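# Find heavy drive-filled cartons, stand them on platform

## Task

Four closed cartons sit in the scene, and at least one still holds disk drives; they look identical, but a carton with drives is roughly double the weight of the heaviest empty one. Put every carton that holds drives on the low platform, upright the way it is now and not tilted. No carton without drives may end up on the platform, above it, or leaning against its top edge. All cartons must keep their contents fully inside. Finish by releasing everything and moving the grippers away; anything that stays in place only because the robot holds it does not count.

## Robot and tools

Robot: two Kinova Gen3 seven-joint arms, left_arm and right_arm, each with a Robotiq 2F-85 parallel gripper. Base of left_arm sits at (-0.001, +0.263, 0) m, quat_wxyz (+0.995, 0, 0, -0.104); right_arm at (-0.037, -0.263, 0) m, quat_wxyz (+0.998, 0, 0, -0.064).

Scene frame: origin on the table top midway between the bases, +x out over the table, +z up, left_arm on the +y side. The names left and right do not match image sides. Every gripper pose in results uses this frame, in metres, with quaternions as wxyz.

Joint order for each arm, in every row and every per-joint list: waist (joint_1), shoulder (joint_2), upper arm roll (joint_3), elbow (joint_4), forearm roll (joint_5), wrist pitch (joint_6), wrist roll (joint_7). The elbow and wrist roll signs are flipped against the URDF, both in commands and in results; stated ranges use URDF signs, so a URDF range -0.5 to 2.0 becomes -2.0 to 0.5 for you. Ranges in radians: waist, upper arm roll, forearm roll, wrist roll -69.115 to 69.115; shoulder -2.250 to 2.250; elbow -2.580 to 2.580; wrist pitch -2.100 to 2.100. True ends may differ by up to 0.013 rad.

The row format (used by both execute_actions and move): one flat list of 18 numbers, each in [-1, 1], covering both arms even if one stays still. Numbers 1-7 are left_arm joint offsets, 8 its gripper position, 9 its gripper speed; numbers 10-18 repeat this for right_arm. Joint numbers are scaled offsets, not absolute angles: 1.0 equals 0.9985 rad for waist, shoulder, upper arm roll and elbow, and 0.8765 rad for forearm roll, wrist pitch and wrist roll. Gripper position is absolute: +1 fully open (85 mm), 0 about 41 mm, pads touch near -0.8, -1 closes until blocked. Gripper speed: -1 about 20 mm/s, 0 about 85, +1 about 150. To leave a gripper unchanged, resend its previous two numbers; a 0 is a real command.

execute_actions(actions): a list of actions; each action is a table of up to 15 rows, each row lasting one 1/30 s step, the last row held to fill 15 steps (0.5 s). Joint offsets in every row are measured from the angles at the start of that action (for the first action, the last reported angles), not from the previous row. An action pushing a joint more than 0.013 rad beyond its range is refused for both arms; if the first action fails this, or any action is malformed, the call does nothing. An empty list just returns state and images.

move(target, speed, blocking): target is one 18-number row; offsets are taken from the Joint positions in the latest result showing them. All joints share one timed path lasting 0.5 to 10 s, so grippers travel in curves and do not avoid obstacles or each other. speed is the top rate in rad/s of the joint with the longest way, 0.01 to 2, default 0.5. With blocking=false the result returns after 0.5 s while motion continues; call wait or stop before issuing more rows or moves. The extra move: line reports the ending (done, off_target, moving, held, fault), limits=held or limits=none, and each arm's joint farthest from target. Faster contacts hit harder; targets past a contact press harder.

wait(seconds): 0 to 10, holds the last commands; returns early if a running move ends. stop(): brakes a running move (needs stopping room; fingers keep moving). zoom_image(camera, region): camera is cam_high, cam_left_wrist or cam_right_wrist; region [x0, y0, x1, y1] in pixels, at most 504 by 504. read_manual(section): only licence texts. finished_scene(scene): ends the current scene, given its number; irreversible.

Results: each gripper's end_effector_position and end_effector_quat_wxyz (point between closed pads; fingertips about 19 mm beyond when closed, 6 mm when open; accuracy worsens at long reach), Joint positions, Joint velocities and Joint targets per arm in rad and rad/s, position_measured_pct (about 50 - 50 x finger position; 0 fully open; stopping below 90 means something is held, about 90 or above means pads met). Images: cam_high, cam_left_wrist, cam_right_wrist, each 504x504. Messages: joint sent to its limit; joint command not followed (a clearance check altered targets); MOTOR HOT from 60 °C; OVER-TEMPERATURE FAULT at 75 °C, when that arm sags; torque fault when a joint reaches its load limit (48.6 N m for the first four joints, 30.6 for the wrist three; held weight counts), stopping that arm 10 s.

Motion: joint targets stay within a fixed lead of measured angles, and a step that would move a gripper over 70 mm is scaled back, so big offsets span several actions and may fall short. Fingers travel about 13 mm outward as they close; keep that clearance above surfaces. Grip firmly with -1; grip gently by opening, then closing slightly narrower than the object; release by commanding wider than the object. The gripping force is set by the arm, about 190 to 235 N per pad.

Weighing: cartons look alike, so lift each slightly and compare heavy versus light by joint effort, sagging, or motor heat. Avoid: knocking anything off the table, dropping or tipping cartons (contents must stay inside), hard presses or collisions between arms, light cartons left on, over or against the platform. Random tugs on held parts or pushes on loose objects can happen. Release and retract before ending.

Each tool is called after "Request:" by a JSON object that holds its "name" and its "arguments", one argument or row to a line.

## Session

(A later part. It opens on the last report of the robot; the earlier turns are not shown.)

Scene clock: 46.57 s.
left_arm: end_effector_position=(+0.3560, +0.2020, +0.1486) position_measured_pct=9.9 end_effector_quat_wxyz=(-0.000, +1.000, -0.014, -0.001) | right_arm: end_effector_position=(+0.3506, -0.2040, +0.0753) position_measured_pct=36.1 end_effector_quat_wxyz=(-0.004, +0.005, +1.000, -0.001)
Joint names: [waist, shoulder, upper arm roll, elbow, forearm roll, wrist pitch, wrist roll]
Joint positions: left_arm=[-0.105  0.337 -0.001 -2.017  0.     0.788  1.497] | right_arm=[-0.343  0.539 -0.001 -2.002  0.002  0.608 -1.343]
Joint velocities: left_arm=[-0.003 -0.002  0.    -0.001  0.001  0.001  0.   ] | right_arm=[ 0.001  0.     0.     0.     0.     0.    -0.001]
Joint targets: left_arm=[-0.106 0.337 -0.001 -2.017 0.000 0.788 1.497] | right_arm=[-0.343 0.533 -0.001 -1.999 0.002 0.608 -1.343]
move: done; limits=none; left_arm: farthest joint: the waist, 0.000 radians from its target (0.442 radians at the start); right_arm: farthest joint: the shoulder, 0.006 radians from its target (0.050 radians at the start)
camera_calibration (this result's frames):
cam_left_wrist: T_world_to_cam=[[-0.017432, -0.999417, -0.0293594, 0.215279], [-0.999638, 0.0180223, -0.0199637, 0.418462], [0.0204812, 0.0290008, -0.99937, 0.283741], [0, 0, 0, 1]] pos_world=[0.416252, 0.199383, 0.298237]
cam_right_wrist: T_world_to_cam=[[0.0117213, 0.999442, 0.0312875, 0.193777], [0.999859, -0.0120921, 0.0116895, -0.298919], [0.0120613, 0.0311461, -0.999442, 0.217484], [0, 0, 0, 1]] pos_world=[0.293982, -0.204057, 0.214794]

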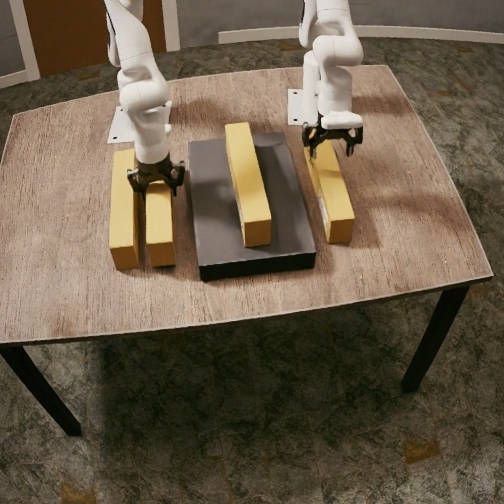

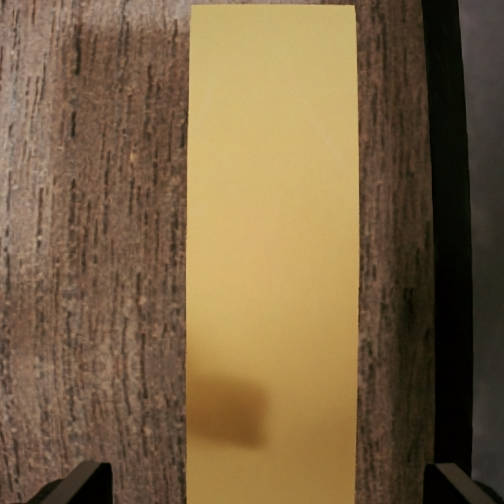

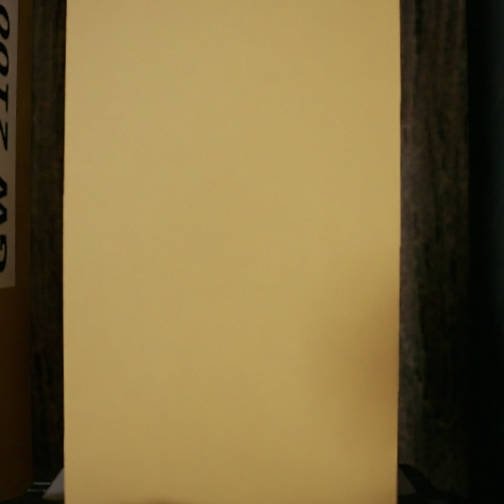

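B is a mid-weight decoy.

Request:
{"name": "move", "arguments": {
  "target": [0,0.212,0,-0.097,0,-0.353,0,0.7,0,0,0.04,0,-0.013,0,-0.076,0,-1,0],
  "speed": 0.3
}}

Request:
{"name": "move", "arguments": {
  "target": [0,0,0,0,0,0,0,-1,0,0,0,0,0,0,0,0,0.7,0]
}}

Request:
{"name": "move", "arguments": {
  "target": [0,-0.05,0,0.015,0,0.074,0,-1,0,0,-0.186,0,0.1,0,0.33,0,0.7,0],
  "speed": 0.4
}}

Scene clock: 52.97 s.
left_arm: end_effector_position=(+0.3587, +0.2017, +0.0534) position_measured_pct=15.1 end_effector_quat_wxyz=(-0.000, +1.000, -0.014, -0.000) | right_arm: end_effector_position=(+0.3530, -0.2034, +0.0557) position_measured_pct=36.1 end_effector_quat_wxyz=(+0.000, +0.005, +1.000, -0.000)
Joint names: [waist, shoulder, upper arm roll, elbow, forearm roll, wrist pitch, wrist roll]
Joint positions: left_arm=[-0.105  0.549 -0.001 -2.114  0.     0.479  1.497] | right_arm=[-0.343  0.582 -0.001 -2.017  0.003  0.542 -1.343]
Joint velocities: left_arm=[-0.     0.001  0.     0.     0.001  0.001  0.   ] | right_arm=[-0.001  0.    -0.001  0.001  0.     0.     0.002]
Joint targets: left_arm=[-0.105 0.549 -0.001 -2.114 0.000 0.479 1.497] | right_arm=[-0.343 0.579 -0.001 -2.015 0.002 0.542 -1.343]
move: done; limits=none; left_arm: farthest joint: the waist, 0.000 radians from its target (0.001 radians at the start); right_arm: farthest joint: the shoulder, 0.003 radians from its target (0.040 radians at the start)
camera_calibration (this result's frames):
cam_left_wrist: T_world_to_cam=[[-0.0174408, -0.999412, -0.0295078, 0.212325], [-0.999614, 0.018067, -0.0210887, 0.419328], [0.0216095, 0.0291286, -0.999342, 0.188137], [0, 0, 0, 1]] pos_world=[0.418803, 0.199144, 0.203121]
cam_right_wrist: T_world_to_cam=[[0.0113871, 0.999384, 0.033191, 0.193781], [0.999743, -0.0120297, 0.0192276, -0.301428], [0.019615, 0.0329635, -0.999264, 0.195542], [0, 0, 0, 1]] pos_world=[0.295308, -0.203734, 0.194762]

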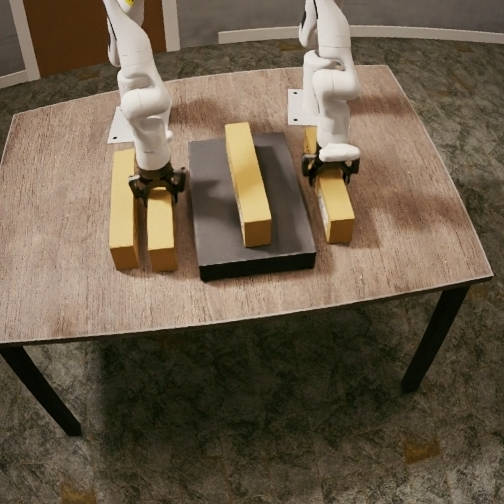

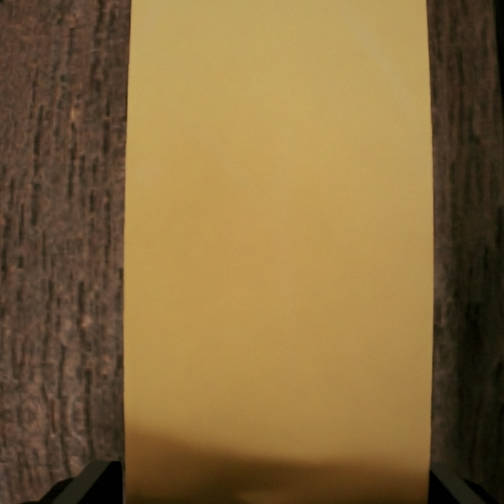

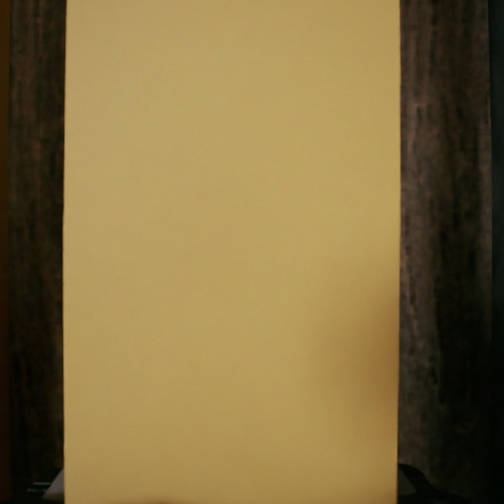

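Scene clock: 53.57 s.
left_arm: end_effector_position=(+0.3589, +0.2017, +0.0540) position_measured_pct=36.1 end_effector_quat_wxyz=(-0.000, +1.000, -0.014, +0.000) | right_arm: end_effector_position=(+0.3530, -0.2034, +0.0557) position_measured_pct=15.1 end_effector_quat_wxyz=(+0.000, +0.005, +1.000, -0.000)
Joint names: [waist, shoulder, upper arm roll, elbow, forearm roll, wrist pitch, wrist roll]
Joint positions: left_arm=[-0.105  0.548 -0.001 -2.114  0.     0.48   1.497] | right_arm=[-0.343  0.582 -0.001 -2.017  0.003  0.542 -1.343]
Joint velocities: left_arm=[ 0.     0.001 -0.    -0.002  0.001  0.     0.   ] | right_arm=[ 0.    -0.     0.     0.     0.001  0.002  0.001]
Joint targets: left_arm=[-0.105 0.549 -0.001 -2.114 0.000 0.479 1.497] | right_arm=[-0.343 0.582 -0.001 -2.017 0.003 0.542 -1.343]
move: done; limits=none; left_arm: farthest joint: the shoulder, 0.001 radians from its target (0.000 radians at the start); right_arm: farthest joint: the waist, 0.000 radians from its target (0.000 radians at the start)
camera_calibration (this result's frames):
cam_left_wrist: T_world_to_cam=[[-0.0174881, -0.999414, -0.0294141, 0.212294], [-0.999597, 0.018134, -0.0218387, 0.419494], [0.0223593, 0.0290203, -0.999329, 0.188417], [0, 0, 0, 1]] pos_world=[0.418825, 0.199095, 0.203696]
cam_right_wrist: T_world_to_cam=[[0.0113871, 0.999384, 0.0331888, 0.193782], [0.999743, -0.0120295, 0.0192195, -0.301427], [0.0196069, 0.0329614, -0.999264, 0.19554], [0, 0, 0, 1]] pos_world=[0.295309, -0.203734, 0.194758]

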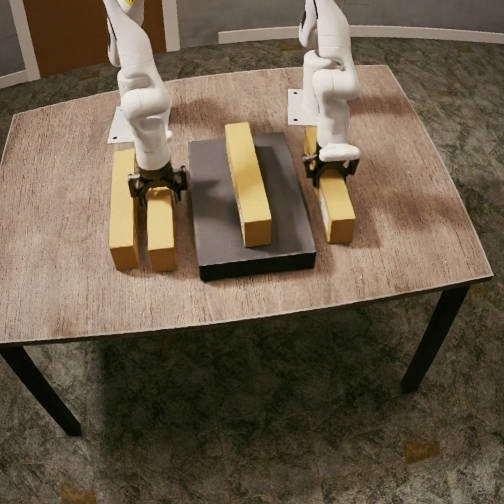

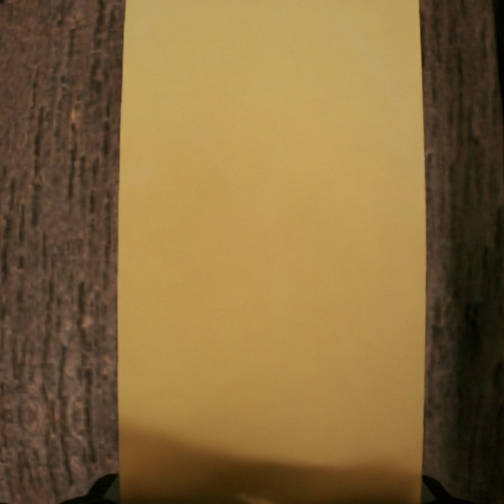

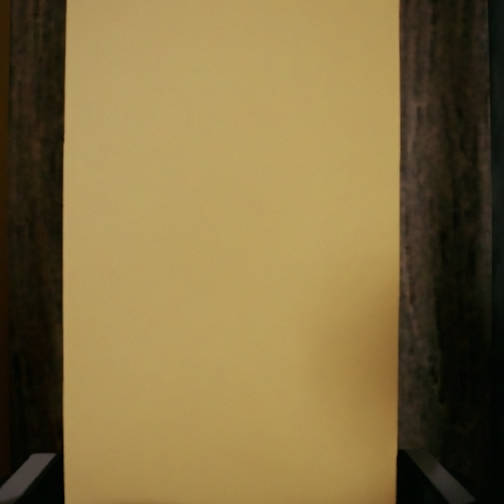

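Scene clock: 54.80 s.
left_arm: end_effector_position=(+0.3583, +0.2017, +0.0743) position_measured_pct=36.1 end_effector_quat_wxyz=(-0.000, +1.000, -0.014, +0.000) | right_arm: end_effector_position=(+0.3523, -0.2038, +0.1489) position_measured_pct=15.1 end_effector_quat_wxyz=(-0.002, +0.005, +1.000, -0.001)
Joint names: [waist, shoulder, upper arm roll, elbow, forearm roll, wrist pitch, wrist roll]
Joint positions: left_arm=[-0.105  0.498 -0.001 -2.099  0.     0.545  1.497] | right_arm=[-0.343  0.397 -0.001 -1.917  0.003  0.831 -1.343]
Joint velocities: left_arm=[ 0.001  0.     0.    -0.    -0.002  0.    -0.   ] | right_arm=[ 0.    -0.002 -0.     0.001  0.001  0.001  0.   ]
Joint targets: left_arm=[-0.105 0.498 -0.001 -2.099 0.000 0.545 1.497] | right_arm=[-0.343 0.396 -0.001 -1.917 0.003 0.831 -1.343]
move: done; limits=none; left_arm: farthest joint: the waist, 0.000 radians from its target (0.000 radians at the start); right_arm: farthest joint: the waist, 0.000 radians from its target (0.000 radians at the start)
camera_calibration (this result's frames):
cam_left_wrist: T_world_to_cam=[[-0.0174802, -0.999415, -0.0293918, 0.212921], [-0.999604, 0.0181163, -0.0215155, 0.419401], [0.0220354, 0.0290041, -0.999336, 0.208903], [0, 0, 0, 1]] pos_world=[0.418353, 0.19914, 0.224047]
cam_right_wrist: T_world_to_cam=[[0.0118572, 0.999431, 0.0315723, 0.191163], [0.999802, -0.0123543, 0.0155983, -0.302069], [0.0159795, 0.0313811, -0.99938, 0.289675], [0, 0, 0, 1]] pos_world=[0.295114, -0.203877, 0.288172]

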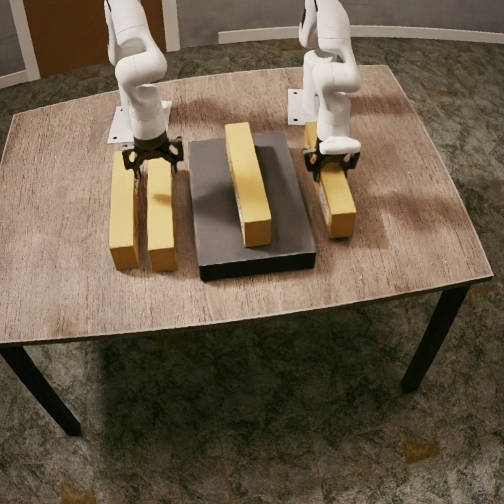

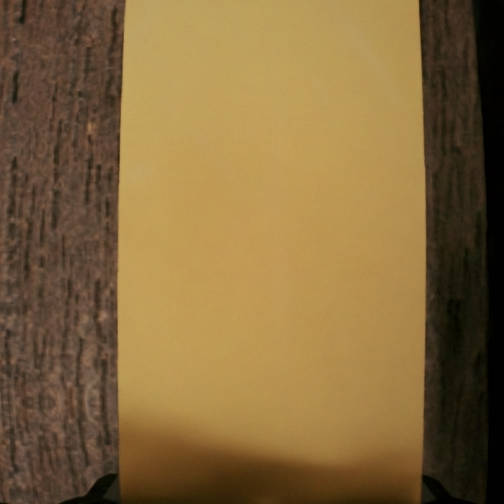

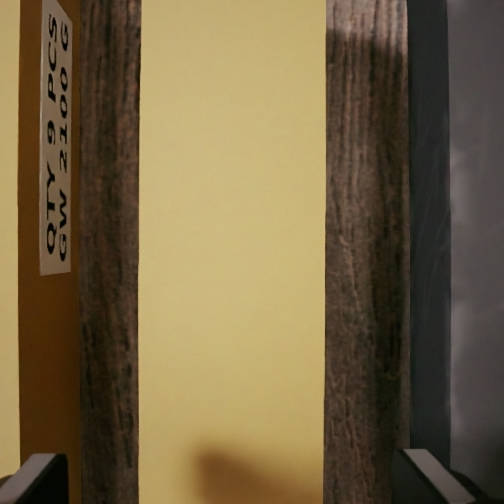

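Request:
{"name": "move", "arguments": {
  "target": [0,0.049,0,-0.015,0,-0.074,0,-1,0,0,0,0,0,0,0,0,0.7,0],
  "speed": 0.08
}}

Request:
{"name": "move", "arguments": {
  "target": [0,0,0,0,0,0,0,0.7,0,0,0,0,0,0,0,0,0.7,0]
}}

Request:
{"name": "move", "arguments": {
  "target": [0,-0.21,0,0.097,0,0.353,0,0.7,0,0,0,0,0,0,0,0,0.7,0]
}}

Request:
{"name": "finished_scene", "arguments": {
  "scene": 2
}}

Scene clock: 61.53 s.
left_arm: end_effector_position=(+0.3589, +0.2017, +0.0542) position_measured_pct=36.1 end_effector_quat_wxyz=(-0.000, +1.000, -0.014, +0.001) | right_arm: end_effector_position=(+0.3523, -0.2038, +0.1489) position_measured_pct=15.1 end_effector_quat_wxyz=(-0.002, +0.005, +1.000, -0.001)
Joint names: [waist, shoulder, upper arm roll, elbow, forearm roll, wrist pitch, wrist roll]
Joint positions: left_arm=[-0.105  0.547 -0.001 -2.114  0.     0.48   1.497] | right_arm=[-0.343  0.397 -0.001 -1.917  0.003  0.831 -1.343]
Joint velocities: left_arm=[ 0.     0.002 -0.    -0.001 -0.001 -0.001 -0.   ] | right_arm=[-0.     0.     0.    -0.     0.001  0.     0.   ]
Joint targets: left_arm=[-0.105 0.547 -0.001 -2.114 0.000 0.480 1.497] | right_arm=[-0.343 0.397 -0.001 -1.917 0.003 0.831 -1.343]
move: done; limits=none; left_arm: farthest joint: the waist, 0.000 radians from its target (0.000 radians at the start); right_arm: farthest joint: the waist, 0.000 radians from its target (0.000 radians at the start)
camera_calibration (this result's frames):
cam_left_wrist: T_world_to_cam=[[-0.0174629, -0.999416, -0.0293706, 0.21229], [-0.999584, 0.018125, -0.0224297, 0.419604], [0.0229489, 0.0289666, -0.999317, 0.188469], [0, 0, 0, 1]] pos_world=[0.418811, 0.199101, 0.203987]
cam_right_wrist: T_world_to_cam=[[0.011857, 0.999431, 0.031573, 0.191163], [0.999802, -0.0123543, 0.0156018, -0.302071], [0.015983, 0.0313818, -0.99938, 0.289674], [0, 0, 0, 1]] pos_world=[0.295115, -0.203876, 0.288172]

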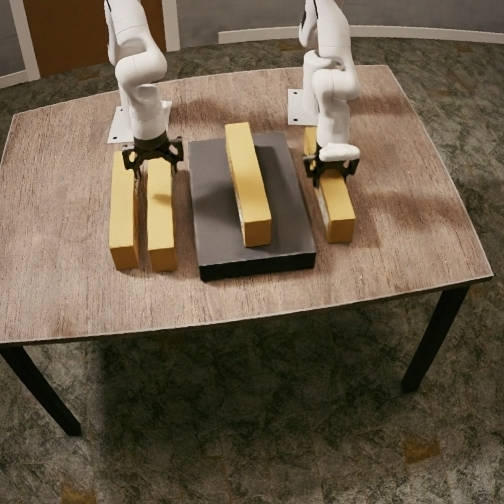

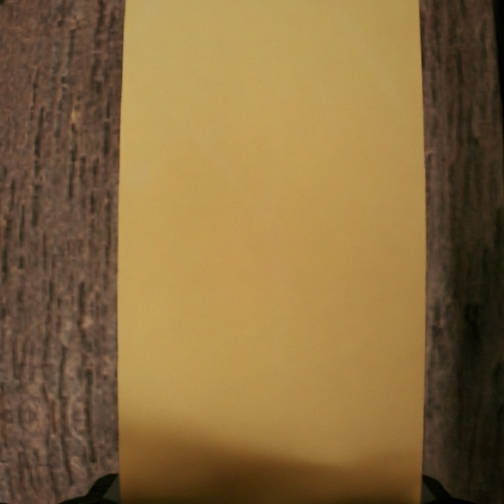

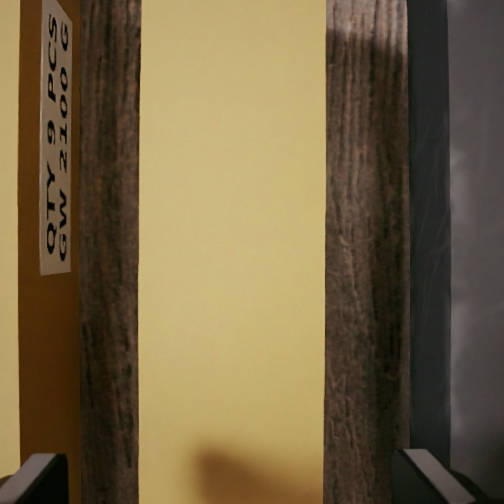

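Scene clock: 62.13 s.
left_arm: end_effector_position=(+0.3589, +0.2017, +0.0542) position_measured_pct=15.1 end_effector_quat_wxyz=(-0.000, +1.000, -0.014, +0.001) | right_arm: end_effector_position=(+0.3523, -0.2038, +0.1489) position_measured_pct=15.1 end_effector_quat_wxyz=(-0.002, +0.005, +1.000, -0.001)
Joint names: [waist, shoulder, upper arm roll, elbow, forearm roll, wrist pitch, wrist roll]
Joint positions: left_arm=[-0.105  0.547 -0.001 -2.114  0.     0.48   1.497] | right_arm=[-0.343  0.397 -0.001 -1.917  0.003  0.831 -1.343]
Joint velocities: left_arm=[ 0.     0.     0.    -0.     0.001 -0.001 -0.001] | right_arm=[-0.     0.001  0.    -0.    -0.    -0.001  0.001]
Joint targets: left_arm=[-0.105 0.547 -0.001 -2.114 0.000 0.480 1.497] | right_arm=[-0.343 0.397 -0.001 -1.917 0.003 0.831 -1.343]
move: done; limits=none; left_arm: farthest joint: the waist, 0.000 radians from its target (0.000 radians at the start); right_arm: farthest joint: the waist, 0.000 radians from its target (0.000 radians at the start)
camera_calibration (this result's frames):
cam_left_wrist: T_world_to_cam=[[-0.0174626, -0.999416, -0.02937, 0.212289], [-0.999584, 0.0181248, -0.0224359, 0.419607], [0.0229551, 0.0289659, -0.999317, 0.188468], [0, 0, 0, 1]] pos_world=[0.418813, 0.199101, 0.203989]
cam_right_wrist: T_world_to_cam=[[0.0118571, 0.999431, 0.0315734, 0.191162], [0.999802, -0.0123544, 0.0156037, -0.302073], [0.0159849, 0.0313821, -0.99938, 0.289674], [0, 0, 0, 1]] pos_world=[0.295116, -0.203876, 0.288172]

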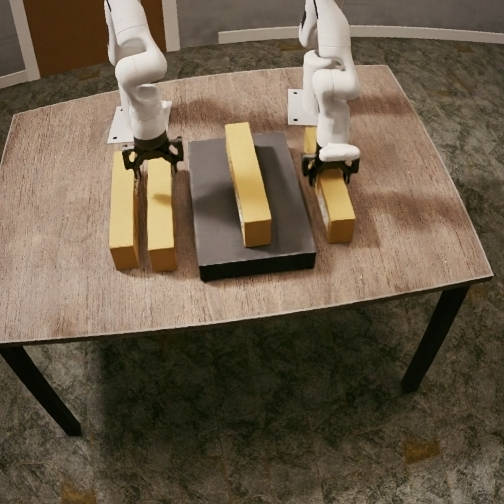

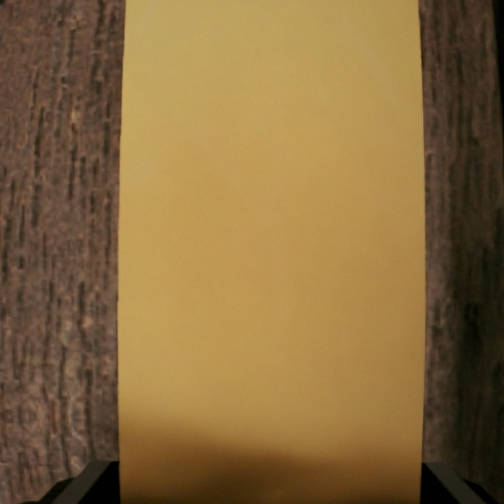

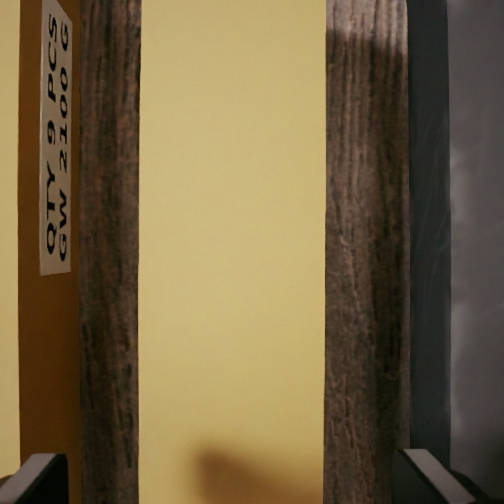

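Scene clock: 63.30 s.
left_arm: end_effector_position=(+0.3558, +0.2019, +0.1487) position_measured_pct=15.1 end_effector_quat_wxyz=(-0.000, +1.000, -0.014, -0.001) | right_arm: end_effector_position=(+0.3523, -0.2038, +0.1489) position_measured_pct=15.1 end_effector_quat_wxyz=(-0.002, +0.005, +1.000, -0.001)
Joint names: [waist, shoulder, upper arm roll, elbow, forearm roll, wrist pitch, wrist roll]
Joint positions: left_arm=[-0.105  0.337 -0.001 -2.017  0.     0.789  1.497] | right_arm=[-0.343  0.397 -0.001 -1.917  0.003  0.831 -1.343]
Joint velocities: left_arm=[ 0.001 -0.001 -0.     0.001 -0.     0.     0.   ] | right_arm=[-0.001  0.    -0.    -0.    -0.001  0.001 -0.   ]
Joint targets: left_arm=[-0.105 0.337 -0.001 -2.017 0.000 0.789 1.497] | right_arm=[-0.343 0.397 -0.001 -1.917 0.003 0.831 -1.343]
move: done; limits=none; left_arm: farthest joint: the waist, 0.000 radians from its target (0.000 radians at the start); right_arm: farthest joint: the waist, 0.000 radians from its target (0.000 radians at the start)
camera_calibration (this result's frames):
cam_left_wrist: T_world_to_cam=[[-0.0175188, -0.999414, -0.0294017, 0.215299], [-0.99965, 0.0180908, -0.019303, 0.418095], [0.0198236, 0.0290533, -0.999381, 0.284016], [0, 0, 0, 1]] pos_world=[0.41609, 0.199358, 0.298241]
cam_right_wrist: T_world_to_cam=[[0.011857, 0.999431, 0.0315738, 0.191162], [0.999802, -0.0123544, 0.015606, -0.302075], [0.0159872, 0.0313825, -0.99938, 0.289673], [0, 0, 0, 1]] pos_world=[0.295117, -0.203876, 0.288172]

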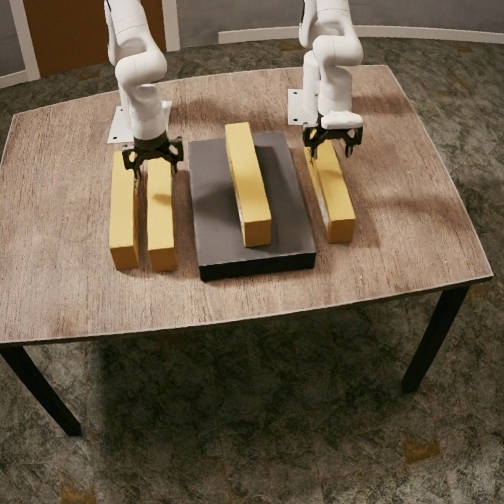

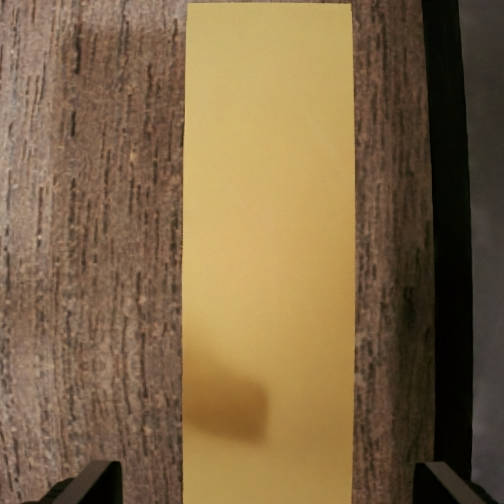

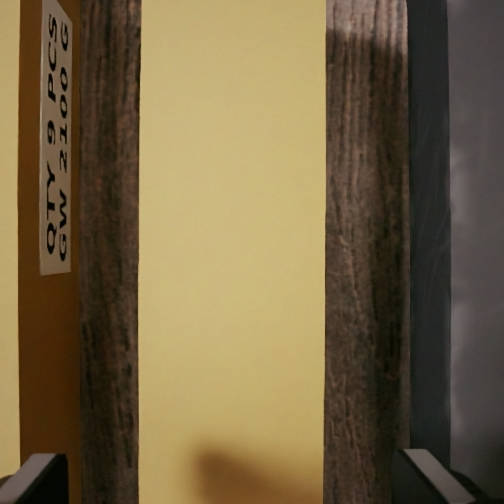

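The scene is finished: the task was done.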